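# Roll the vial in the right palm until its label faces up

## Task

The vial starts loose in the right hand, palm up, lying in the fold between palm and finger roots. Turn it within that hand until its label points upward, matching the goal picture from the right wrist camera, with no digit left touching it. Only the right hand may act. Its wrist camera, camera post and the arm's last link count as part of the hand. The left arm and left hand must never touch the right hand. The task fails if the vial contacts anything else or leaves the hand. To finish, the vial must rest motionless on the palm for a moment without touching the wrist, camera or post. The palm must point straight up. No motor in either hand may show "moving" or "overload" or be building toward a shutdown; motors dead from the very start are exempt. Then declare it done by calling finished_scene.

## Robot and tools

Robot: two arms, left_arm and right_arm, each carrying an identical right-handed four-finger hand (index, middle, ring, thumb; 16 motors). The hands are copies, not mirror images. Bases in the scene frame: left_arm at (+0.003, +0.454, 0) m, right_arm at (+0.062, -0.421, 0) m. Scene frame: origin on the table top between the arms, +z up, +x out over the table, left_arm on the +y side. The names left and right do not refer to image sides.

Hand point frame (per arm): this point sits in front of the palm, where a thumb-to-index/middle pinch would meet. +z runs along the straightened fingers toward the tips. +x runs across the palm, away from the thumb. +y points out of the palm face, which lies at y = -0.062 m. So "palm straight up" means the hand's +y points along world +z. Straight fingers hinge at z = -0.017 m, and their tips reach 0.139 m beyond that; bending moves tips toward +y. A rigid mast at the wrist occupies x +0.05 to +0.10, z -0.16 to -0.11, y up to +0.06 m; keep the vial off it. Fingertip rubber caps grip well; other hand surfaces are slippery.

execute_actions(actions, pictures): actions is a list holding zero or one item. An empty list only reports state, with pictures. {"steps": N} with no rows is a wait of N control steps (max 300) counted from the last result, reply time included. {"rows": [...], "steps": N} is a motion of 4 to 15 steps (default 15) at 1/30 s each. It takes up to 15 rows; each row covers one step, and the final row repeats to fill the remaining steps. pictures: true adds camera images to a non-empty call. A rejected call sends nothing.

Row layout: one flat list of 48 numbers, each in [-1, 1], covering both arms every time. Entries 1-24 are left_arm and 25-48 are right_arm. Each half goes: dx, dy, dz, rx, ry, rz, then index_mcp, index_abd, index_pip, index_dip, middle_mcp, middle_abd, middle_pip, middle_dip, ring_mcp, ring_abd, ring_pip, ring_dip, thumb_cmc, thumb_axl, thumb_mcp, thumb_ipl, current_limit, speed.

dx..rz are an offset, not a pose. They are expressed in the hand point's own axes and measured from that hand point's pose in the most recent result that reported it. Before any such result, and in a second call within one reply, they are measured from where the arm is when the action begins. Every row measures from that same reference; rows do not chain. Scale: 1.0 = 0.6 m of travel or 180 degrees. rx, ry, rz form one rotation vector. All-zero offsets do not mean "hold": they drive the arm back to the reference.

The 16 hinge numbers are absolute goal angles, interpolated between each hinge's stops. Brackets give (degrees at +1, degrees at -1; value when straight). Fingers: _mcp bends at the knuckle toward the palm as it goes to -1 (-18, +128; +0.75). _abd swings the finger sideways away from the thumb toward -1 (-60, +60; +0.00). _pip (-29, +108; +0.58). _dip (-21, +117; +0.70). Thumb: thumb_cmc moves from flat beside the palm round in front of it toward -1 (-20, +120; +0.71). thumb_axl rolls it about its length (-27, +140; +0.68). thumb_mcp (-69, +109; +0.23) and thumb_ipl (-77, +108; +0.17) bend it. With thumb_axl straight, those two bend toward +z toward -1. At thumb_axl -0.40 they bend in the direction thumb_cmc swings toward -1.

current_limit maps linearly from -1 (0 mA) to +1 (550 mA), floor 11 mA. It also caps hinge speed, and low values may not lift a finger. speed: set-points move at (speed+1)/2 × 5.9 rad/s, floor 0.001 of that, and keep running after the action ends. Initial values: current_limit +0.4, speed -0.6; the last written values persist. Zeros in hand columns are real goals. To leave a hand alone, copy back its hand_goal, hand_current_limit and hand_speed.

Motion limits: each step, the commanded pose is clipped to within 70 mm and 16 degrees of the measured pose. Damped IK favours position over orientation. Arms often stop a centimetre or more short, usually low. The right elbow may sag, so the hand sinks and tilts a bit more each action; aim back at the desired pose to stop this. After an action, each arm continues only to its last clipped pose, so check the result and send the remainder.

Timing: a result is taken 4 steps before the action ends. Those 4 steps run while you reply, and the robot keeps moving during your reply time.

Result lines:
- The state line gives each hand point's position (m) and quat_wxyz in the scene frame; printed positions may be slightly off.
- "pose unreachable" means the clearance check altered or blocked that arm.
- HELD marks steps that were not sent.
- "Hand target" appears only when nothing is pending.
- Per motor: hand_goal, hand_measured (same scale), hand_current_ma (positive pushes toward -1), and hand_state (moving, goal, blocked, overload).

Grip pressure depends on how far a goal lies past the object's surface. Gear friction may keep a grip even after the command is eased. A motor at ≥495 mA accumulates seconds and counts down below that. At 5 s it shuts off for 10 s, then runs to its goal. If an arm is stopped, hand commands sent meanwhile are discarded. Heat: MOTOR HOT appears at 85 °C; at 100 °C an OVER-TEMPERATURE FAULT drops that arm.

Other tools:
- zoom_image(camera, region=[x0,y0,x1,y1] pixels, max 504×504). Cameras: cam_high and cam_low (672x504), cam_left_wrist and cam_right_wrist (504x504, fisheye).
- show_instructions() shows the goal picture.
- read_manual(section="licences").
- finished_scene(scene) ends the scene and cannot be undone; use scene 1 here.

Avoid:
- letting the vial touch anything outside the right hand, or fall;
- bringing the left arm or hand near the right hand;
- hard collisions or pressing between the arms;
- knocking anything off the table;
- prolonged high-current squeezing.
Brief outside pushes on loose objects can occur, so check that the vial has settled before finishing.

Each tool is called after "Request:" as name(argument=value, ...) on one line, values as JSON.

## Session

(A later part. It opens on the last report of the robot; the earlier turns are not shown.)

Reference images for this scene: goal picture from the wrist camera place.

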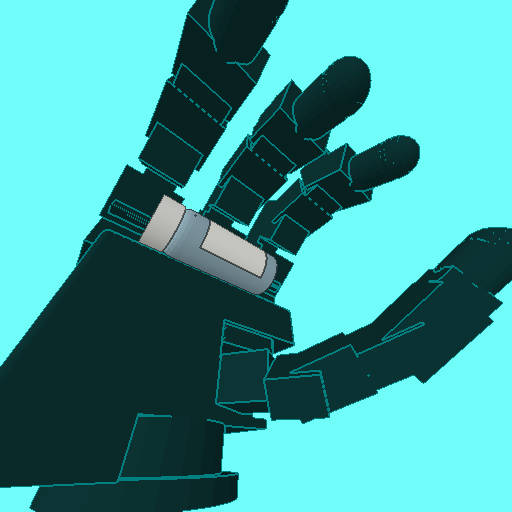

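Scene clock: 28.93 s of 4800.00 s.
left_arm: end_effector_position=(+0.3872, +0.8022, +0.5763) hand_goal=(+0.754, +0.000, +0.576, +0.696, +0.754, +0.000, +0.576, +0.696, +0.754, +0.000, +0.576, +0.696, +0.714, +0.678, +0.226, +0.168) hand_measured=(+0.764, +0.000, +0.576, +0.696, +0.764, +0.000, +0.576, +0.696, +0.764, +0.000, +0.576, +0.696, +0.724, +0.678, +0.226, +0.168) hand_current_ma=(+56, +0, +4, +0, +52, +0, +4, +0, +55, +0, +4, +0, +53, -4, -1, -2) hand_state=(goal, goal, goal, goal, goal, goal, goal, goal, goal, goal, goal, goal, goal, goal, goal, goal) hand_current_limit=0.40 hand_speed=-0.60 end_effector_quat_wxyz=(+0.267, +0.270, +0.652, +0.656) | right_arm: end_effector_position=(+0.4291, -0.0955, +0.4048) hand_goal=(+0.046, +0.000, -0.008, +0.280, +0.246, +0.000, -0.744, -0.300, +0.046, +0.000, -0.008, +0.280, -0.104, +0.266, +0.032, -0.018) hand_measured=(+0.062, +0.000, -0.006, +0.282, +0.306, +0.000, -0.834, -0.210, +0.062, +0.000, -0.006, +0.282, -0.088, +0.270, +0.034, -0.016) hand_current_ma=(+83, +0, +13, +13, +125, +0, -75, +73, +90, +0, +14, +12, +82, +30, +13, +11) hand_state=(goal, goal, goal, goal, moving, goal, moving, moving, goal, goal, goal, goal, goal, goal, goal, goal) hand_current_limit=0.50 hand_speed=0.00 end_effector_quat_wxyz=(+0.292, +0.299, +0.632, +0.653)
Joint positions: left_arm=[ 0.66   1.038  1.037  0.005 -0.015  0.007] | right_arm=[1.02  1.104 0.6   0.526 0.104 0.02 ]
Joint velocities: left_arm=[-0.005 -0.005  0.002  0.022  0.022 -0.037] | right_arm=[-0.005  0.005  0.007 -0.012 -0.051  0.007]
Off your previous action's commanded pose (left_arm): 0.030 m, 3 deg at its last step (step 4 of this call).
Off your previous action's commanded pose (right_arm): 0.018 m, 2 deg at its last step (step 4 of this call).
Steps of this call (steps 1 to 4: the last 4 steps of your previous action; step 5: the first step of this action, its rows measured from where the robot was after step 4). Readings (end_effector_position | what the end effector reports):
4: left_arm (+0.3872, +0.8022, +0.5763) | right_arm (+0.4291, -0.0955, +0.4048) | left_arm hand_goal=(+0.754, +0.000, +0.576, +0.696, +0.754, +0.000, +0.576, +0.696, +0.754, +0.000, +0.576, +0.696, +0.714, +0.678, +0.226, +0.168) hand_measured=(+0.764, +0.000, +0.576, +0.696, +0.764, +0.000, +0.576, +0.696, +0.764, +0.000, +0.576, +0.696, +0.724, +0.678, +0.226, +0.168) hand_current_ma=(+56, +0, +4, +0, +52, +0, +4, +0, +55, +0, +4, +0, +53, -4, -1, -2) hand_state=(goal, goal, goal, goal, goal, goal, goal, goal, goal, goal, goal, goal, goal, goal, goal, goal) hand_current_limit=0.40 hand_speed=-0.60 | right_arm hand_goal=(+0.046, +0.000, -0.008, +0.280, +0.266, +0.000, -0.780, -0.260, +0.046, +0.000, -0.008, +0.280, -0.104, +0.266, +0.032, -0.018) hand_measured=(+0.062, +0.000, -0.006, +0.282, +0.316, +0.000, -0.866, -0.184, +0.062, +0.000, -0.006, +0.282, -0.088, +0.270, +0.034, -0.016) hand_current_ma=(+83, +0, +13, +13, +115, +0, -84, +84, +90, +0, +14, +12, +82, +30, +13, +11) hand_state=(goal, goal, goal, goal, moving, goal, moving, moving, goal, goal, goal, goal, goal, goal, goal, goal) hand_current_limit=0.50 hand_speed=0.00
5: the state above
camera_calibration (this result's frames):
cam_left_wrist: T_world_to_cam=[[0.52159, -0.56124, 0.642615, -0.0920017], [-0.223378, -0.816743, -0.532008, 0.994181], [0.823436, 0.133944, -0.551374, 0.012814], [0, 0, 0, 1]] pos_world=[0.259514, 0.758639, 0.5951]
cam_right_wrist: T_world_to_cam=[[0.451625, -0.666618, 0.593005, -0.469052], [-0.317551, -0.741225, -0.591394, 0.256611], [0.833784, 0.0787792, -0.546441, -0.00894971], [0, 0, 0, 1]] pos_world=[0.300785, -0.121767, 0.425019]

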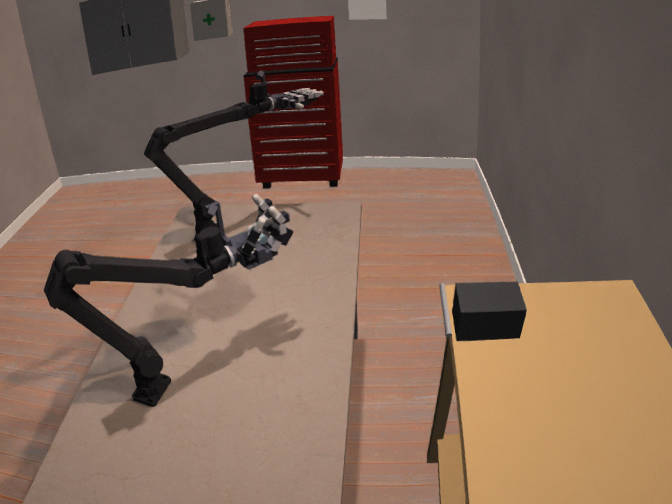

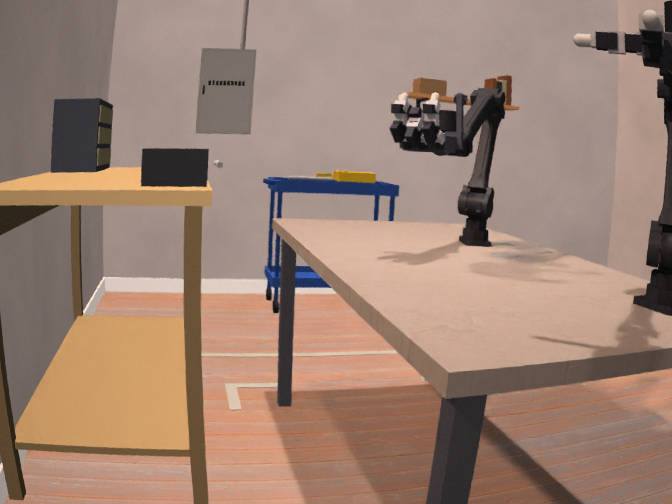

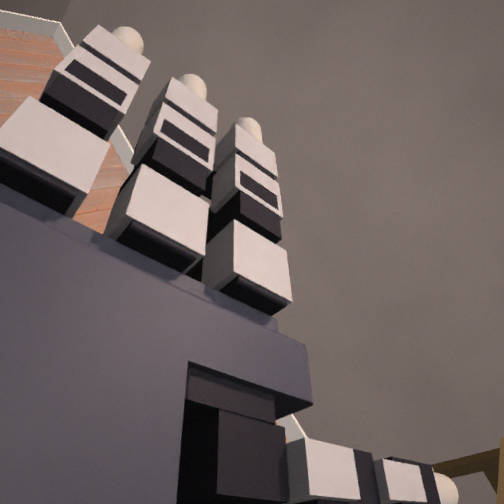

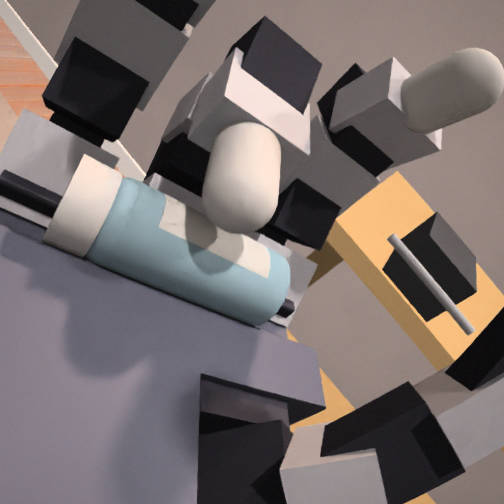

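Request:
execute_actions(actions=[{"rows": [
[0,0.0478,-0.0121,-0.0166,0,0,0.754,0,0.576,0.696,0.754,0,0.576,0.696,0.754,0,0.576,0.696,0.714,0.678,0.226,0.168,0.4,-0.6,0.001,0.0303,0.0034,-0.0107,0,0.001,0.046,0,-0.008,0.28,0.173,0,-0.60,-0.484,0.046,0,-0.008,0.28,-0.104,0.266,0.032,-0.018,0.5,0],
[0,0.0478,-0.0121,-0.0166,0,0,0.754,0,0.576,0.696,0.754,0,0.576,0.696,0.754,0,0.576,0.696,0.714,0.678,0.226,0.168,0.4,-0.6,0.001,0.0303,0.0034,-0.0107,0,0.001,0.046,0,-0.008,0.28,0.171,0,-0.578,-0.522,0.046,0,-0.008,0.28,-0.104,0.266,0.032,-0.018,0.5,0],
[0,0.0478,-0.0121,-0.0166,0,0,0.754,0,0.576,0.696,0.754,0,0.576,0.696,0.754,0,0.576,0.696,0.714,0.678,0.226,0.168,0.4,-0.6,0.001,0.0303,0.0034,-0.0107,0,0.001,0.046,0,-0.008,0.28,0.170,0,-0.556,-0.56,0.046,0,-0.008,0.28,-0.104,0.266,0.032,-0.018,0.5,0],
[0,0.0478,-0.0121,-0.0166,0,0,0.754,0,0.576,0.696,0.754,0,0.576,0.696,0.754,0,0.576,0.696,0.714,0.678,0.226,0.168,0.4,-0.6,0.001,0.0303,0.0034,-0.0107,0,0.001,0.046,0,-0.008,0.28,0.168,0,-0.535,-0.598,0.046,0,-0.008,0.28,-0.104,0.266,0.032,-0.018,0.5,0],
[0,0.0478,-0.0121,-0.0166,0,0,0.754,0,0.576,0.696,0.754,0,0.576,0.696,0.754,0,0.576,0.696,0.714,0.678,0.226,0.168,0.4,-0.6,0.001,0.0303,0.0034,-0.0107,0,0.001,0.046,0,-0.008,0.28,0.167,0,-0.52,-0.636,0.046,0,-0.008,0.28,-0.104,0.266,0.032,-0.018,0.5,0],
[0,0.0478,-0.0121,-0.0166,0,0,0.754,0,0.576,0.696,0.754,0,0.576,0.696,0.754,0,0.576,0.696,0.714,0.678,0.226,0.168,0.4,-0.6,0.001,0.0303,0.0034,-0.0107,0,0.001,0.046,0,-0.008,0.28,0.165,0,-0.51,-0.674,0.046,0,-0.008,0.28,-0.104,0.266,0.032,-0.018,0.5,0],
[0,0.0478,-0.0121,-0.0166,0,0,0.754,0,0.576,0.696,0.754,0,0.576,0.696,0.754,0,0.576,0.696,0.714,0.678,0.226,0.168,0.4,-0.6,0.001,0.0303,0.0034,-0.0107,0,0.001,0.046,0,-0.008,0.28,0.165,0,-0.52,-0.674,0.046,0,-0.008,0.28,-0.104,0.266,0.032,-0.018,0.5,0],
[0,0.0478,-0.0121,-0.0166,0,0,0.754,0,0.576,0.696,0.754,0,0.576,0.696,0.754,0,0.576,0.696,0.714,0.678,0.226,0.168,0.4,-0.6,0.001,0.0303,0.0034,-0.0107,0,0.001,0.046,0,-0.008,0.28,0.165,0,-0.55,-0.674,0.046,0,-0.008,0.28,-0.104,0.266,0.032,-0.018,0.5,0],
[0,0.0478,-0.0121,-0.0166,0,0,0.754,0,0.576,0.696,0.754,0,0.576,0.696,0.754,0,0.576,0.696,0.714,0.678,0.226,0.168,0.4,-0.6,0.001,0.0303,0.0034,-0.0107,0,0.001,0.046,0,-0.008,0.28,0.165,0,-0.582,-0.674,0.046,0,-0.008,0.28,-0.104,0.266,0.032,-0.018,0.5,0],
[0,0.0478,-0.0121,-0.0166,0,0,0.754,0,0.576,0.696,0.754,0,0.576,0.696,0.754,0,0.576,0.696,0.714,0.678,0.226,0.168,0.4,-0.6,0.001,0.0303,0.0034,-0.0107,0,0.001,0.046,0,-0.008,0.28,0.164,0,-0.614,-0.674,0.046,0,-0.008,0.28,-0.104,0.266,0.032,-0.018,0.5,0],
[0,0.0478,-0.0121,-0.0166,0,0,0.754,0,0.576,0.696,0.754,0,0.576,0.696,0.754,0,0.576,0.696,0.714,0.678,0.226,0.168,0.4,-0.6,0.001,0.0303,0.0034,-0.0107,0,0.001,0.046,0,-0.008,0.28,0.162,0,-0.614,-0.674,0.046,0,-0.008,0.28,-0.104,0.266,0.032,-0.018,0.5,0],
[0,0.0478,-0.0121,-0.0166,0,0,0.754,0,0.576,0.696,0.754,0,0.576,0.696,0.754,0,0.576,0.696,0.714,0.678,0.226,0.168,0.4,-0.6,0.001,0.0303,0.0034,-0.0107,0,0.001,0.046,0,-0.008,0.28,0.162,0,-0.614,-0.674,0.046,0,-0.008,0.28,-0.104,0.266,0.032,-0.018,0.5,0],
[0,0.0478,-0.0121,-0.0166,0,0,0.754,0,0.576,0.696,0.754,0,0.576,0.696,0.754,0,0.576,0.696,0.714,0.678,0.226,0.168,0.4,-0.6,0.001,0.0303,0.0034,-0.0107,0,0.001,0.046,0,-0.008,0.28,0.151,0,-0.615,-0.661,0.046,0,-0.008,0.28,-0.104,0.266,0.032,-0.018,0.5,0],
[0,0.0478,-0.0121,-0.0166,0,0,0.754,0,0.576,0.696,0.754,0,0.576,0.696,0.754,0,0.576,0.696,0.714,0.678,0.226,0.168,0.4,-0.6,0.001,0.0303,0.0034,-0.0107,0,0.001,0.046,0,-0.008,0.28,0.140,0,-0.617,-0.648,0.046,0,-0.008,0.28,-0.104,0.266,0.032,-0.018,0.5,0],
[0,0.0478,-0.0121,-0.0166,0,0,0.754,0,0.576,0.696,0.754,0,0.576,0.696,0.754,0,0.576,0.696,0.714,0.678,0.226,0.168,0.4,-0.6,0.001,0.0303,0.0034,-0.0107,0,0.001,0.046,0,-0.008,0.28,0.129,0,-0.620,-0.633,0.046,0,-0.008,0.28,-0.104,0.266,0.032,-0.018,0.5,0]
], "steps": 15}])

Request:
execute_actions(actions=[{"rows": [
[0,0.0478,-0.0121,-0.0166,0,0,0.754,0,0.576,0.696,0.754,0,0.576,0.696,0.754,0,0.576,0.696,0.714,0.678,0.226,0.168,0.4,-0.6,0.001,0.0303,0.0034,-0.0107,0,0.001,0.046,0,-0.008,0.28,0.118,0,-0.624,-0.617,0.046,0,-0.008,0.28,-0.104,0.266,0.032,-0.018,0.5,0],
[0,0.0478,-0.0121,-0.0166,0,0,0.754,0,0.576,0.696,0.754,0,0.576,0.696,0.754,0,0.576,0.696,0.714,0.678,0.226,0.168,0.4,-0.6,0.001,0.0303,0.0034,-0.0107,0,0.001,0.046,0,-0.008,0.28,0.110,0,-0.630,-0.602,0.046,0,-0.008,0.28,-0.104,0.266,0.032,-0.018,0.5,0]
], "steps": 4}])

Request:
execute_actions(actions=[{"steps": 6}], pictures=true)

Request:
zoom_image(camera="cam_right_wrist", region=[30, 130, 330, 350])

Scene clock: 35.63 s of 4800.00 s.
left_arm: end_effector_position=(+0.3872, +0.8022, +0.5763) hand_goal=(+0.754, +0.000, +0.576, +0.696, +0.754, +0.000, +0.576, +0.696, +0.754, +0.000, +0.576, +0.696, +0.714, +0.678, +0.226, +0.168) hand_measured=(+0.764, +0.000, +0.576, +0.696, +0.764, +0.000, +0.576, +0.696, +0.764, +0.000, +0.576, +0.696, +0.724, +0.678, +0.226, +0.168) hand_current_ma=(+56, +0, +4, +0, +52, +0, +4, +0, +55, +0, +4, +0, +53, -4, -1, -2) hand_state=(goal, goal, goal, goal, goal, goal, goal, goal, goal, goal, goal, goal, goal, goal, goal, goal) hand_current_limit=0.40 hand_speed=-0.60 end_effector_quat_wxyz=(+0.267, +0.270, +0.652, +0.656) | right_arm: end_effector_position=(+0.4291, -0.0955, +0.4048) hand_goal=(+0.046, +0.000, -0.008, +0.280, +0.162, +0.000, -0.614, -0.674, +0.046, +0.000, -0.008, +0.280, -0.104, +0.266, +0.032, -0.018) hand_measured=(+0.062, +0.000, -0.006, +0.282, +0.180, +0.000, -0.570, -0.672, +0.062, +0.000, -0.006, +0.282, -0.088, +0.270, +0.034, -0.016) hand_current_ma=(+83, +0, +13, +13, +86, +0, +50, +11, +90, +0, +14, +12, +82, +30, +13, +11) hand_state=(goal, goal, goal, goal, moving, goal, moving, moving, goal, goal, goal, goal, goal, goal, goal, goal) hand_current_limit=0.50 hand_speed=0.00 end_effector_quat_wxyz=(+0.292, +0.299, +0.632, +0.653)
Joint positions: left_arm=[ 0.66   1.038  1.037  0.005 -0.015  0.007] | right_arm=[1.02  1.104 0.6   0.526 0.104 0.02 ]
Joint velocities: left_arm=[-0.005 -0.015 -0.007  0.007 -0.037 -0.007] | right_arm=[-0.005 -0.015  0.002  0.007 -0.081  0.022]
Off your previous action's commanded pose (left_arm): 0.030 m, 3 deg at its last step (step 4 of this call).
Off your previous action's commanded pose (right_arm): 0.018 m, 2 deg at its last step (step 4 of this call).
Steps of this call (steps 1 to 4: the last 4 steps of your previous action; steps 5 to 90: nothing new was sent; then 3.33 s passed at rest; steps 91 to 101: the first 11 steps of this action). Readings (end_effector_position | what the end effector reports):
91: left_arm (+0.3872, +0.8022, +0.5763) | right_arm (+0.4291, -0.0955, +0.4048) | left_arm hand_goal=(+0.754, +0.000, +0.576, +0.696, +0.754, +0.000, +0.576, +0.696, +0.754, +0.000, +0.576, +0.696, +0.714, +0.678, +0.226, +0.168) hand_measured=(+0.764, +0.000, +0.576, +0.696, +0.764, +0.000, +0.576, +0.696, +0.764, +0.000, +0.576, +0.696, +0.724, +0.678, +0.226, +0.168) hand_current_ma=(+56, +0, +4, +0, +52, +0, +4, +0, +55, +0, +4, +0, +53, -4, -1, -2) hand_state=(goal, goal, goal, goal, goal, goal, goal, goal, goal, goal, goal, goal, goal, goal, goal, goal) hand_current_limit=0.40 hand_speed=-0.60 | right_arm hand_goal=(+0.046, +0.000, -0.008, +0.280, +0.174, +0.000, -0.600, -0.484, +0.046, +0.000, -0.008, +0.280, -0.104, +0.266, +0.032, -0.018) hand_measured=(+0.062, +0.000, -0.006, +0.282, +0.190, +0.000, -0.628, -0.444, +0.062, +0.000, -0.006, +0.282, -0.088, +0.270, +0.034, -0.016) hand_current_ma=(+83, +0, +13, +13, +77, +0, -33, +12, +90, +0, +14, +12, +82, +30, +13, +11) hand_state=(goal, goal, goal, goal, moving, goal, moving, moving, goal, goal, goal, goal, goal, goal, goal, goal) hand_current_limit=0.50 hand_speed=0.00
92: left_arm (+0.3872, +0.8022, +0.5763) | right_arm (+0.4291, -0.0955, +0.4048) | left_arm hand_goal=(+0.754, +0.000, +0.576, +0.696, +0.754, +0.000, +0.576, +0.696, +0.754, +0.000, +0.576, +0.696, +0.714, +0.678, +0.226, +0.168) hand_measured=(+0.764, +0.000, +0.576, +0.696, +0.764, +0.000, +0.576, +0.696, +0.764, +0.000, +0.576, +0.696, +0.724, +0.678, +0.226, +0.168) hand_current_ma=(+56, +0, +4, +0, +52, +0, +4, +0, +55, +0, +4, +0, +53, -4, -1, -2) hand_state=(goal, goal, goal, goal, goal, goal, goal, goal, goal, goal, goal, goal, goal, goal, goal, goal) hand_current_limit=0.40 hand_speed=-0.60 | right_arm hand_goal=(+0.046, +0.000, -0.008, +0.280, +0.172, +0.000, -0.578, -0.522, +0.046, +0.000, -0.008, +0.280, -0.104, +0.266, +0.032, -0.018) hand_measured=(+0.062, +0.000, -0.006, +0.282, +0.190, +0.000, -0.626, -0.446, +0.062, +0.000, -0.006, +0.282, -0.088, +0.270, +0.034, -0.016) hand_current_ma=(+83, +0, +13, +13, +81, +0, -85, +106, +90, +0, +14, +12, +82, +30, +13, +11) hand_state=(goal, goal, goal, goal, moving, goal, moving, moving, goal, goal, goal, goal, goal, goal, goal, goal) hand_current_limit=0.50 hand_speed=0.00
94: left_arm (+0.3872, +0.8022, +0.5763) | right_arm (+0.4291, -0.0955, +0.4048) | left_arm hand_goal=(+0.754, +0.000, +0.576, +0.696, +0.754, +0.000, +0.576, +0.696, +0.754, +0.000, +0.576, +0.696, +0.714, +0.678, +0.226, +0.168) hand_measured=(+0.764, +0.000, +0.576, +0.696, +0.764, +0.000, +0.576, +0.696, +0.764, +0.000, +0.576, +0.696, +0.724, +0.678, +0.226, +0.168) hand_current_ma=(+56, +0, +4, +0, +52, +0, +4, +0, +55, +0, +4, +0, +53, -4, -1, -2) hand_state=(goal, goal, goal, goal, goal, goal, goal, goal, goal, goal, goal, goal, goal, goal, goal, goal) hand_current_limit=0.40 hand_speed=-0.60 | right_arm hand_goal=(+0.046, +0.000, -0.008, +0.280, +0.168, +0.000, -0.534, -0.598, +0.046, +0.000, -0.008, +0.280, -0.104, +0.266, +0.032, -0.018) hand_measured=(+0.062, +0.000, -0.006, +0.282, +0.188, +0.000, -0.592, -0.504, +0.062, +0.000, -0.006, +0.282, -0.088, +0.270, +0.034, -0.016) hand_current_ma=(+83, +0, +13, +13, +81, +0, -62, +69, +90, +0, +14, +12, +82, +30, +13, +11) hand_state=(goal, goal, goal, goal, moving, goal, moving, moving, goal, goal, goal, goal, goal, goal, goal, goal) hand_current_limit=0.50 hand_speed=0.00
98: left_arm (+0.3872, +0.8022, +0.5763) | right_arm (+0.4291, -0.0955, +0.4048) | left_arm hand_goal=(+0.754, +0.000, +0.576, +0.696, +0.754, +0.000, +0.576, +0.696, +0.754, +0.000, +0.576, +0.696, +0.714, +0.678, +0.226, +0.168) hand_measured=(+0.764, +0.000, +0.576, +0.696, +0.764, +0.000, +0.576, +0.696, +0.764, +0.000, +0.576, +0.696, +0.724, +0.678, +0.226, +0.168) hand_current_ma=(+56, +0, +4, +0, +52, +0, +4, +0, +55, +0, +4, +0, +53, -4, -1, -2) hand_state=(goal, goal, goal, goal, goal, goal, goal, goal, goal, goal, goal, goal, goal, goal, goal, goal) hand_current_limit=0.40 hand_speed=-0.60 | right_arm hand_goal=(+0.046, +0.000, -0.008, +0.280, +0.166, +0.000, -0.550, -0.674, +0.046, +0.000, -0.008, +0.280, -0.104, +0.266, +0.032, -0.018) hand_measured=(+0.062, +0.000, -0.006, +0.282, +0.182, +0.000, -0.522, -0.652, +0.062, +0.000, -0.006, +0.282, -0.088, +0.270, +0.034, -0.016) hand_current_ma=(+83, +0, +13, +13, +81, +0, +9, -30, +90, +0, +14, +12, +82, +30, +13, +11) hand_state=(goal, goal, goal, goal, moving, goal, moving, moving, goal, goal, goal, goal, goal, goal, goal, goal) hand_current_limit=0.50 hand_speed=0.00
101: the state above

Scene clock: 35.77 s of 4800.00 s.
left_arm: end_effector_position=(+0.3872, +0.8022, +0.5763) hand_goal=(+0.754, +0.000, +0.576, +0.696, +0.754, +0.000, +0.576, +0.696, +0.754, +0.000, +0.576, +0.696, +0.714, +0.678, +0.226, +0.168) hand_measured=(+0.764, +0.000, +0.576, +0.696, +0.764, +0.000, +0.576, +0.696, +0.764, +0.000, +0.576, +0.696, +0.724, +0.678, +0.226, +0.168) hand_current_ma=(+56, +0, +4, +0, +52, +0, +4, +0, +55, +0, +4, +0, +53, -4, -1, -2) hand_state=(goal, goal, goal, goal, goal, goal, goal, goal, goal, goal, goal, goal, goal, goal, goal, goal) hand_current_limit=0.40 hand_speed=-0.60 end_effector_quat_wxyz=(+0.267, +0.270, +0.652, +0.656) | right_arm: end_effector_position=(+0.4291, -0.0955, +0.4048) hand_goal=(+0.046, +0.000, -0.008, +0.280, +0.130, +0.000, -0.620, -0.632, +0.046, +0.000, -0.008, +0.280, -0.104, +0.266, +0.032, -0.018) hand_measured=(+0.062, +0.000, -0.006, +0.282, +0.180, +0.000, -0.578, -0.660, +0.062, +0.000, -0.006, +0.282, -0.088, +0.270, +0.034, -0.016) hand_current_ma=(+83, +0, +13, +13, +226, +0, +189, -25, +90, +0, +14, +12, +82, +30, +13, +11) hand_state=(goal, goal, goal, goal, moving, goal, moving, moving, goal, goal, goal, goal, goal, goal, goal, goal) hand_current_limit=0.50 hand_speed=0.00 end_effector_quat_wxyz=(+0.292, +0.299, +0.632, +0.653)
Joint positions: left_arm=[ 0.66   1.038  1.037  0.005 -0.015  0.007] | right_arm=[1.02  1.104 0.6   0.526 0.104 0.02 ]
Joint velocities: left_arm=[-0.015 -0.005 -0.002  0.002  0.022 -0.007] | right_arm=[ 0.005 -0.015 -0.012  0.002 -0.051  0.051]
Off your previous action's commanded pose (left_arm): 0.030 m, 3 deg at its last step (step 4 of this call).
Off your previous action's commanded pose (right_arm): 0.018 m, 2 deg at its last step (step 4 of this call).
Kept back: the last 4 steps of this action, its rows measured from the state above.
Steps of this call (steps 1 to 4: the last 4 steps of your previous action). Readings (end_effector_position | what the end effector reports):
1: left_arm (+0.3872, +0.8022, +0.5763) | right_arm (+0.4291, -0.0955, +0.4048) | left_arm hand_goal=(+0.754, +0.000, +0.576, +0.696, +0.754, +0.000, +0.576, +0.696, +0.754, +0.000, +0.576, +0.696, +0.714, +0.678, +0.226, +0.168) hand_measured=(+0.764, +0.000, +0.576, +0.696, +0.764, +0.000, +0.576, +0.696, +0.764, +0.000, +0.576, +0.696, +0.724, +0.678, +0.226, +0.168) hand_current_ma=(+56, +0, +4, +0, +52, +0, +4, +0, +55, +0, +4, +0, +53, -4, -1, -2) hand_state=(goal, goal, goal, goal, goal, goal, goal, goal, goal, goal, goal, goal, goal, goal, goal, goal) hand_current_limit=0.40 hand_speed=-0.60 | right_arm hand_goal=(+0.046, +0.000, -0.008, +0.280, +0.162, +0.000, -0.614, -0.674, +0.046, +0.000, -0.008, +0.280, -0.104, +0.266, +0.032, -0.018) hand_measured=(+0.062, +0.000, -0.006, +0.282, +0.180, +0.000, -0.578, -0.668, +0.062, +0.000, -0.006, +0.282, -0.088, +0.270, +0.034, -0.016) hand_current_ma=(+83, +0, +13, +13, +103, +0, +189, +54, +90, +0, +14, +12, +82, +30, +13, +11) hand_state=(goal, goal, goal, goal, moving, goal, moving, moving, goal, goal, goal, goal, goal, goal, goal, goal) hand_current_limit=0.50 hand_speed=0.00
2: left_arm (+0.3872, +0.8022, +0.5763) | right_arm (+0.4291, -0.0955, +0.4048) | left_arm hand_goal=(+0.754, +0.000, +0.576, +0.696, +0.754, +0.000, +0.576, +0.696, +0.754, +0.000, +0.576, +0.696, +0.714, +0.678, +0.226, +0.168) hand_measured=(+0.764, +0.000, +0.576, +0.696, +0.764, +0.000, +0.576, +0.696, +0.764, +0.000, +0.576, +0.696, +0.724, +0.678, +0.226, +0.168) hand_current_ma=(+56, +0, +4, +0, +52, +0, +4, +0, +55, +0, +4, +0, +53, -4, -1, -2) hand_state=(goal, goal, goal, goal, goal, goal, goal, goal, goal, goal, goal, goal, goal, goal, goal, goal) hand_current_limit=0.40 hand_speed=-0.60 | right_arm hand_goal=(+0.046, +0.000, -0.008, +0.280, +0.152, +0.000, -0.614, -0.660, +0.046, +0.000, -0.008, +0.280, -0.104, +0.266, +0.032, -0.018) hand_measured=(+0.062, +0.000, -0.006, +0.282, +0.180, +0.000, -0.578, -0.666, +0.062, +0.000, -0.006, +0.282, -0.088, +0.270, +0.034, -0.016) hand_current_ma=(+83, +0, +13, +13, +102, +0, +186, +36, +90, +0, +14, +12, +82, +30, +13, +11) hand_state=(goal, goal, goal, goal, moving, goal, blocked, moving, goal, goal, goal, goal, goal, goal, goal, goal) hand_current_limit=0.50 hand_speed=0.00
4: the state above

Scene clock: 35.97 s of 4800.00 s.
left_arm: end_effector_position=(+0.3872, +0.8022, +0.5763) hand_goal=(+0.754, +0.000, +0.576, +0.696, +0.754, +0.000, +0.576, +0.696, +0.754, +0.000, +0.576, +0.696, +0.714, +0.678, +0.226, +0.168) hand_measured=(+0.764, +0.000, +0.576, +0.696, +0.764, +0.000, +0.576, +0.696, +0.764, +0.000, +0.576, +0.696, +0.724, +0.678, +0.226, +0.168) hand_current_ma=(+56, +0, +4, +0, +52, +0, +4, +0, +55, +0, +4, +0, +53, -4, -1, -2) hand_state=(goal, goal, goal, goal, goal, goal, goal, goal, goal, goal, goal, goal, goal, goal, goal, goal) hand_current_limit=0.40 hand_speed=-0.60 end_effector_quat_wxyz=(+0.267, +0.270, +0.652, +0.656) | right_arm: end_effector_position=(+0.4291, -0.0955, +0.4048) hand_goal=(+0.046, +0.000, -0.008, +0.280, +0.110, +0.000, -0.630, -0.602, +0.046, +0.000, -0.008, +0.280, -0.104, +0.266, +0.032, -0.018) hand_measured=(+0.062, +0.000, -0.006, +0.282, +0.162, +0.000, -0.580, -0.600, +0.062, +0.000, -0.006, +0.282, -0.088, +0.270, +0.034, -0.016) hand_current_ma=(+83, +0, +13, +13, +280, +0, +258, +19, +90, +0, +14, +12, +82, +30, +13, +11) hand_state=(goal, goal, goal, goal, blocked, goal, blocked, moving, goal, goal, goal, goal, goal, goal, goal, goal) hand_current_limit=0.50 hand_speed=0.00 end_effector_quat_wxyz=(+0.292, +0.299, +0.632, +0.653)
Joint positions: left_arm=[ 0.66   1.038  1.037  0.005 -0.015  0.007] | right_arm=[1.02  1.104 0.6   0.526 0.104 0.02 ]
Joint velocities: left_arm=[-0.005 -0.005 -0.002  0.012 -0.051  0.051] | right_arm=[ 0.005 -0.015 -0.012  0.012 -0.095  0.022]
Hand target (left_arm): +0.381, +0.796, +0.604; +0.273, +0.263, +0.635, +0.673
Hand target (right_arm): +0.430, -0.095, +0.423; +0.295, +0.296, +0.620, +0.664
Off the commanded pose (left_arm): 0.030 m, 3 deg.
Off the commanded pose (right_arm): 0.018 m, 2 deg.
Kept back: nothing.
Steps of this call (steps 1 to 4: the last 4 steps of your previous action; steps 5 to 6: nothing new was sent). Readings (end_effector_position | what the end effector reports):
1: left_arm (+0.3872, +0.8022, +0.5763) | right_arm (+0.4291, -0.0955, +0.4048) | left_arm hand_goal=(+0.754, +0.000, +0.576, +0.696, +0.754, +0.000, +0.576, +0.696, +0.754, +0.000, +0.576, +0.696, +0.714, +0.678, +0.226, +0.168) hand_measured=(+0.764, +0.000, +0.576, +0.696, +0.764, +0.000, +0.576, +0.696, +0.764, +0.000, +0.576, +0.696, +0.724, +0.678, +0.226, +0.168) hand_current_ma=(+56, +0, +4, +0, +52, +0, +4, +0, +55, +0, +4, +0, +53, -4, -1, -2) hand_state=(goal, goal, goal, goal, goal, goal, goal, goal, goal, goal, goal, goal, goal, goal, goal, goal) hand_current_limit=0.40 hand_speed=-0.60 | right_arm hand_goal=(+0.046, +0.000, -0.008, +0.280, +0.118, +0.000, -0.624, -0.616, +0.046, +0.000, -0.008, +0.280, -0.104, +0.266, +0.032, -0.018) hand_measured=(+0.062, +0.000, -0.006, +0.282, +0.180, +0.000, -0.580, -0.652, +0.062, +0.000, -0.006, +0.282, -0.088, +0.270, +0.034, -0.016) hand_current_ma=(+83, +0, +13, +13, +257, +0, +203, -32, +90, +0, +14, +12, +82, +30, +13, +11) hand_state=(goal, goal, goal, goal, moving, goal, moving, moving, goal, goal, goal, goal, goal, goal, goal, goal) hand_current_limit=0.50 hand_speed=0.00
2: left_arm (+0.3872, +0.8022, +0.5763) | right_arm (+0.4291, -0.0955, +0.4048) | left_arm hand_goal=(+0.754, +0.000, +0.576, +0.696, +0.754, +0.000, +0.576, +0.696, +0.754, +0.000, +0.576, +0.696, +0.714, +0.678, +0.226, +0.168) hand_measured=(+0.764, +0.000, +0.576, +0.696, +0.764, +0.000, +0.576, +0.696, +0.764, +0.000, +0.576, +0.696, +0.724, +0.678, +0.226, +0.168) hand_current_ma=(+56, +0, +4, +0, +52, +0, +4, +0, +55, +0, +4, +0, +53, -4, -1, -2) hand_state=(goal, goal, goal, goal, goal, goal, goal, goal, goal, goal, goal, goal, goal, goal, goal, goal) hand_current_limit=0.40 hand_speed=-0.60 | right_arm hand_goal=(+0.046, +0.000, -0.008, +0.280, +0.110, +0.000, -0.630, -0.602, +0.046, +0.000, -0.008, +0.280, -0.104, +0.266, +0.032, -0.018) hand_measured=(+0.062, +0.000, -0.006, +0.282, +0.176, +0.000, -0.580, -0.638, +0.062, +0.000, -0.006, +0.282, -0.088, +0.270, +0.034, -0.016) hand_current_ma=(+83, +0, +13, +13, +282, +0, +229, -22, +90, +0, +14, +12, +82, +30, +13, +11) hand_state=(goal, goal, goal, goal, moving, goal, moving, moving, goal, goal, goal, goal, goal, goal, goal, goal) hand_current_limit=0.50 hand_speed=0.00
4: left_arm (+0.3872, +0.8022, +0.5763) | right_arm (+0.4291, -0.0955, +0.4048) | left_arm hand_goal=(+0.754, +0.000, +0.576, +0.696, +0.754, +0.000, +0.576, +0.696, +0.754, +0.000, +0.576, +0.696, +0.714, +0.678, +0.226, +0.168) hand_measured=(+0.764, +0.000, +0.576, +0.696, +0.764, +0.000, +0.576, +0.696, +0.764, +0.000, +0.576, +0.696, +0.724, +0.678, +0.226, +0.168) hand_current_ma=(+56, +0, +4, +0, +52, +0, +4, +0, +55, +0, +4, +0, +53, -4, -1, -2) hand_state=(goal, goal, goal, goal, goal, goal, goal, goal, goal, goal, goal, goal, goal, goal, goal, goal) hand_current_limit=0.40 hand_speed=-0.60 | right_arm hand_goal=(+0.046, +0.000, -0.008, +0.280, +0.110, +0.000, -0.630, -0.602, +0.046, +0.000, -0.008, +0.280, -0.104, +0.266, +0.032, -0.018) hand_measured=(+0.062, +0.000, -0.006, +0.282, +0.166, +0.000, -0.580, -0.608, +0.062, +0.000, -0.006, +0.282, -0.088, +0.270, +0.034, -0.016) hand_current_ma=(+83, +0, +13, +13, +273, +0, +258, +34, +90, +0, +14, +12, +82, +30, +13, +11) hand_state=(goal, goal, goal, goal, moving, goal, blocked, moving, goal, goal, goal, goal, goal, goal, goal, goal) hand_current_limit=0.50 hand_speed=0.00
6: the state above
camera_calibration (this result's frames):
cam_left_wrist: T_world_to_cam=[[0.52159, -0.56124, 0.642615, -0.0920017], [-0.223378, -0.816743, -0.532008, 0.994181], [0.823436, 0.133944, -0.551374, 0.012814], [0, 0, 0, 1]] pos_world=[0.259514, 0.758639, 0.5951]
cam_right_wrist: T_world_to_cam=[[0.451625, -0.666618, 0.593005, -0.469052], [-0.317551, -0.741225, -0.591394, 0.256611], [0.833784, 0.0787792, -0.546441, -0.00894971], [0, 0, 0, 1]] pos_world=[0.300785, -0.121767, 0.425019]

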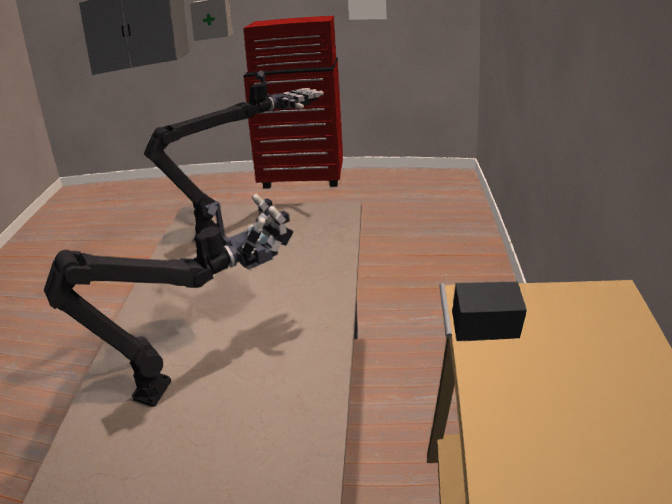

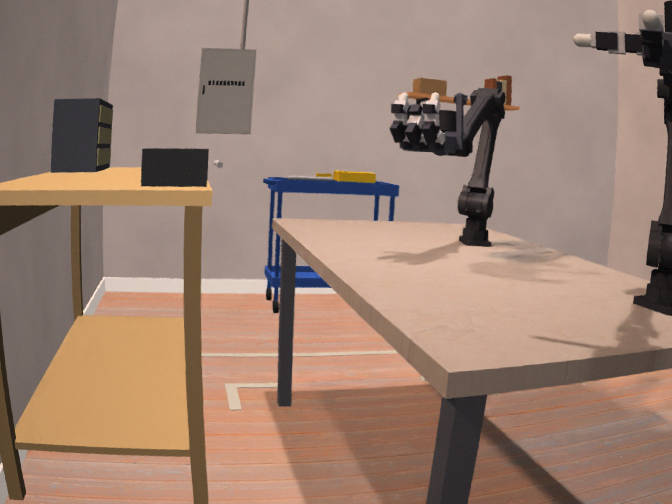

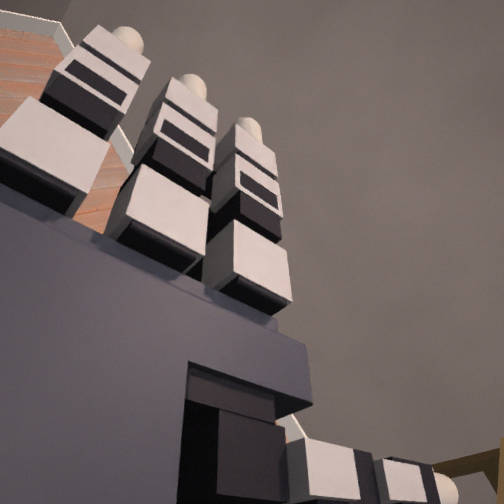

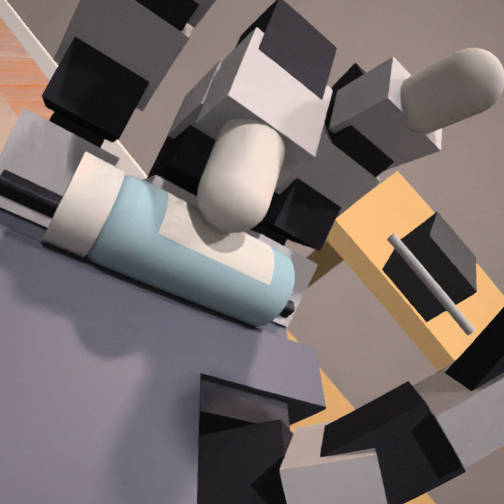

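Region (30, 130, 330, 350) of cam_right_wrist's 504x504 image, scaled by 1.680, with more detail than that image has; it fills the top 370 rows of this view, and the rest is white.

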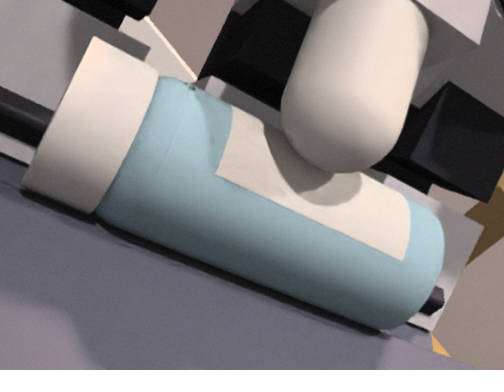

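Request:
execute_actions(actions=[])

Request:
zoom_image(camera="cam_right_wrist", region=[30, 130, 330, 350])

Scene clock: 36.60 s of 4800.00 s.
left_arm: end_effector_position=(+0.3872, +0.8022, +0.5763) hand_goal=(+0.754, +0.000, +0.576, +0.696, +0.754, +0.000, +0.576, +0.696, +0.754, +0.000, +0.576, +0.696, +0.714, +0.678, +0.226, +0.168) hand_measured=(+0.764, +0.000, +0.576, +0.696, +0.764, +0.000, +0.576, +0.696, +0.764, +0.000, +0.576, +0.696, +0.724, +0.678, +0.226, +0.168) hand_current_ma=(+56, +0, +4, +0, +52, +0, +4, +0, +55, +0, +4, +0, +53, -4, -1, -2) hand_state=(goal, goal, goal, goal, goal, goal, goal, goal, goal, goal, goal, goal, goal, goal, goal, goal) hand_current_limit=0.40 hand_speed=-0.60 end_effector_quat_wxyz=(+0.267, +0.270, +0.652, +0.656) | right_arm: end_effector_position=(+0.4291, -0.0955, +0.4048) hand_goal=(+0.046, +0.000, -0.008, +0.280, +0.110, +0.000, -0.630, -0.602, +0.046, +0.000, -0.008, +0.280, -0.104, +0.266, +0.032, -0.018) hand_measured=(+0.062, +0.000, -0.006, +0.282, +0.162, +0.000, -0.580, -0.598, +0.062, +0.000, -0.006, +0.282, -0.088, +0.270, +0.034, -0.016) hand_current_ma=(+83, +0, +13, +13, +281, +0, +258, +17, +90, +0, +14, +12, +82, +30, +13, +11) hand_state=(goal, goal, goal, goal, blocked, goal, blocked, goal, goal, goal, goal, goal, goal, goal, goal, goal) hand_current_limit=0.50 hand_speed=0.00 end_effector_quat_wxyz=(+0.292, +0.299, +0.632, +0.653)
Joint positions: left_arm=[ 0.66   1.038  1.037  0.005 -0.015  0.007] | right_arm=[1.02  1.104 0.6   0.526 0.104 0.02 ]
Joint velocities: left_arm=[ 0.005 -0.015 -0.002 -0.007 -0.051  0.037] | right_arm=[-0.005 -0.005 -0.027  0.012  0.037 -0.022]
Hand target (left_arm): +0.381, +0.796, +0.604; +0.273, +0.263, +0.635, +0.673
Hand target (right_arm): +0.430, -0.095, +0.423; +0.295, +0.296, +0.620, +0.664
Off the commanded pose (left_arm): 0.030 m, 3 deg.
Off the commanded pose (right_arm): 0.018 m, 2 deg.
Kept back: nothing.
Steps of this call (steps 1 to 19: nothing new was sent). Readings (end_effector_position | what the end effector reports):
1: left_arm (+0.3872, +0.8022, +0.5763) | right_arm (+0.4291, -0.0955, +0.4048) | left_arm hand_goal=(+0.754, +0.000, +0.576, +0.696, +0.754, +0.000, +0.576, +0.696, +0.754, +0.000, +0.576, +0.696, +0.714, +0.678, +0.226, +0.168) hand_measured=(+0.764, +0.000, +0.576, +0.696, +0.764, +0.000, +0.576, +0.696, +0.764, +0.000, +0.576, +0.696, +0.724, +0.678, +0.226, +0.168) hand_current_ma=(+56, +0, +4, +0, +52, +0, +4, +0, +55, +0, +4, +0, +53, -4, -1, -2) hand_state=(goal, goal, goal, goal, goal, goal, goal, goal, goal, goal, goal, goal, goal, goal, goal, goal) hand_current_limit=0.40 hand_speed=-0.60 | right_arm hand_goal=(+0.046, +0.000, -0.008, +0.280, +0.110, +0.000, -0.630, -0.602, +0.046, +0.000, -0.008, +0.280, -0.104, +0.266, +0.032, -0.018) hand_measured=(+0.062, +0.000, -0.006, +0.282, +0.162, +0.000, -0.580, -0.598, +0.062, +0.000, -0.006, +0.282, -0.088, +0.270, +0.034, -0.016) hand_current_ma=(+83, +0, +13, +13, +281, +0, +258, +18, +90, +0, +14, +12, +82, +30, +13, +11) hand_state=(goal, goal, goal, goal, blocked, goal, blocked, goal, goal, goal, goal, goal, goal, goal, goal, goal) hand_current_limit=0.50 hand_speed=0.00
2: left_arm (+0.3872, +0.8022, +0.5763) | right_arm (+0.4291, -0.0955, +0.4048) | left_arm hand_goal=(+0.754, +0.000, +0.576, +0.696, +0.754, +0.000, +0.576, +0.696, +0.754, +0.000, +0.576, +0.696, +0.714, +0.678, +0.226, +0.168) hand_measured=(+0.764, +0.000, +0.576, +0.696, +0.764, +0.000, +0.576, +0.696, +0.764, +0.000, +0.576, +0.696, +0.724, +0.678, +0.226, +0.168) hand_current_ma=(+56, +0, +4, +0, +52, +0, +4, +0, +55, +0, +4, +0, +53, -4, -1, -2) hand_state=(goal, goal, goal, goal, goal, goal, goal, goal, goal, goal, goal, goal, goal, goal, goal, goal) hand_current_limit=0.40 hand_speed=-0.60 | right_arm hand_goal=(+0.046, +0.000, -0.008, +0.280, +0.110, +0.000, -0.630, -0.602, +0.046, +0.000, -0.008, +0.280, -0.104, +0.266, +0.032, -0.018) hand_measured=(+0.062, +0.000, -0.006, +0.282, +0.162, +0.000, -0.580, -0.598, +0.062, +0.000, -0.006, +0.282, -0.088, +0.270, +0.034, -0.016) hand_current_ma=(+83, +0, +13, +13, +281, +0, +258, +18, +90, +0, +14, +12, +82, +30, +13, +11) hand_state=(goal, goal, goal, goal, blocked, goal, blocked, goal, goal, goal, goal, goal, goal, goal, goal, goal) hand_current_limit=0.50 hand_speed=0.00
4: left_arm (+0.3872, +0.8022, +0.5763) | right_arm (+0.4291, -0.0955, +0.4048) | left_arm hand_goal=(+0.754, +0.000, +0.576, +0.696, +0.754, +0.000, +0.576, +0.696, +0.754, +0.000, +0.576, +0.696, +0.714, +0.678, +0.226, +0.168) hand_measured=(+0.764, +0.000, +0.576, +0.696, +0.764, +0.000, +0.576, +0.696, +0.764, +0.000, +0.576, +0.696, +0.724, +0.678, +0.226, +0.168) hand_current_ma=(+56, +0, +4, +0, +52, +0, +4, +0, +55, +0, +4, +0, +53, -4, -1, -2) hand_state=(goal, goal, goal, goal, goal, goal, goal, goal, goal, goal, goal, goal, goal, goal, goal, goal) hand_current_limit=0.40 hand_speed=-0.60 | right_arm hand_goal=(+0.046, +0.000, -0.008, +0.280, +0.110, +0.000, -0.630, -0.602, +0.046, +0.000, -0.008, +0.280, -0.104, +0.266, +0.032, -0.018) hand_measured=(+0.062, +0.000, -0.006, +0.282, +0.162, +0.000, -0.580, -0.598, +0.062, +0.000, -0.006, +0.282, -0.088, +0.270, +0.034, -0.016) hand_current_ma=(+83, +0, +13, +13, +281, +0, +258, +17, +90, +0, +14, +12, +82, +30, +13, +11) hand_state=(goal, goal, goal, goal, blocked, goal, blocked, goal, goal, goal, goal, goal, goal, goal, goal, goal) hand_current_limit=0.50 hand_speed=0.00
8: left_arm (+0.3872, +0.8022, +0.5763) | right_arm (+0.4291, -0.0955, +0.4048) | left_arm hand_goal=(+0.754, +0.000, +0.576, +0.696, +0.754, +0.000, +0.576, +0.696, +0.754, +0.000, +0.576, +0.696, +0.714, +0.678, +0.226, +0.168) hand_measured=(+0.764, +0.000, +0.576, +0.696, +0.764, +0.000, +0.576, +0.696, +0.764, +0.000, +0.576, +0.696, +0.724, +0.678, +0.226, +0.168) hand_current_ma=(+56, +0, +4, +0, +52, +0, +4, +0, +55, +0, +4, +0, +53, -4, -1, -2) hand_state=(goal, goal, goal, goal, goal, goal, goal, goal, goal, goal, goal, goal, goal, goal, goal, goal) hand_current_limit=0.40 hand_speed=-0.60 | right_arm hand_goal=(+0.046, +0.000, -0.008, +0.280, +0.110, +0.000, -0.630, -0.602, +0.046, +0.000, -0.008, +0.280, -0.104, +0.266, +0.032, -0.018) hand_measured=(+0.062, +0.000, -0.006, +0.282, +0.162, +0.000, -0.580, -0.598, +0.062, +0.000, -0.006, +0.282, -0.088, +0.270, +0.034, -0.016) hand_current_ma=(+83, +0, +13, +13, +281, +0, +258, +17, +90, +0, +14, +12, +82, +30, +13, +11) hand_state=(goal, goal, goal, goal, blocked, goal, blocked, goal, goal, goal, goal, goal, goal, goal, goal, goal) hand_current_limit=0.50 hand_speed=0.00
19: the state above
camera_calibration (this result's frames):
cam_left_wrist: T_world_to_cam=[[0.52159, -0.56124, 0.642615, -0.0920017], [-0.223378, -0.816743, -0.532008, 0.994181], [0.823436, 0.133944, -0.551374, 0.012814], [0, 0, 0, 1]] pos_world=[0.259514, 0.758639, 0.5951]
cam_right_wrist: T_world_to_cam=[[0.451625, -0.666618, 0.593005, -0.469052], [-0.317551, -0.741225, -0.591394, 0.256611], [0.833784, 0.0787792, -0.546441, -0.00894971], [0, 0, 0, 1]] pos_world=[0.300785, -0.121767, 0.425019]

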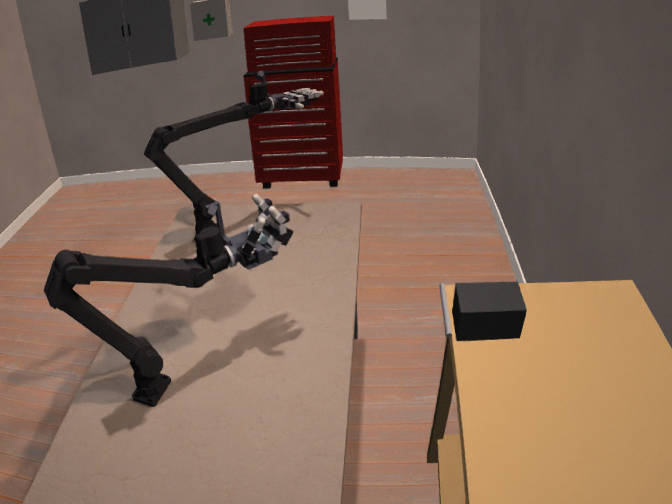

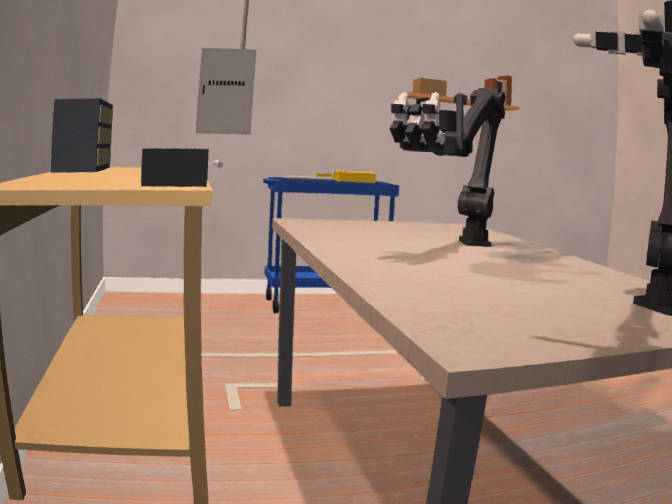

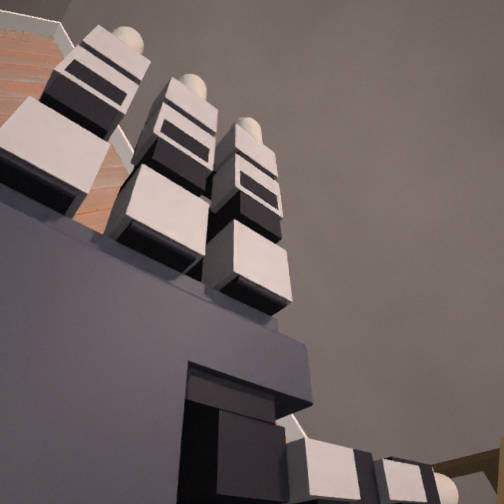

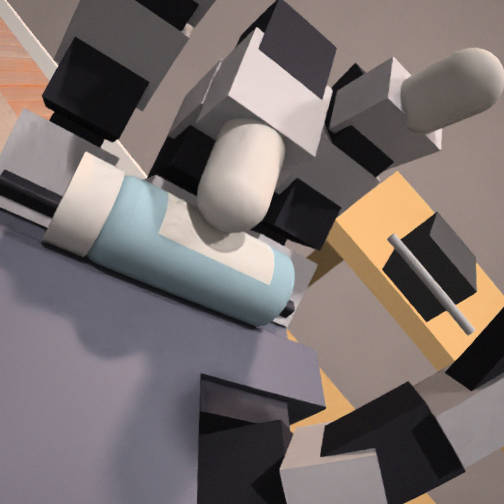

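Region (30, 130, 330, 350) of cam_right_wrist's 504x504 image, scaled by 1.680, with more detail than that image has; it fills the top 370 rows of this view, and the rest is white.

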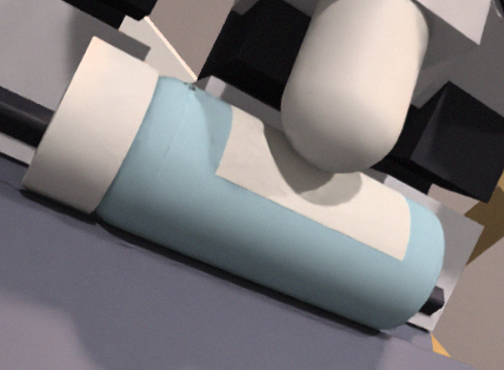

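Request:
show_instructions()

Reference images for this scene: goal picture from the wrist camera place.

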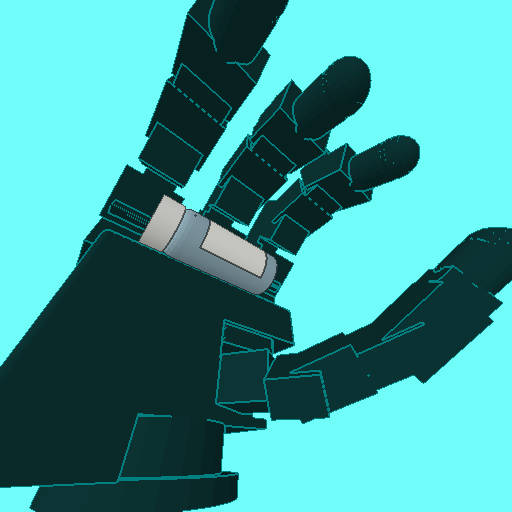

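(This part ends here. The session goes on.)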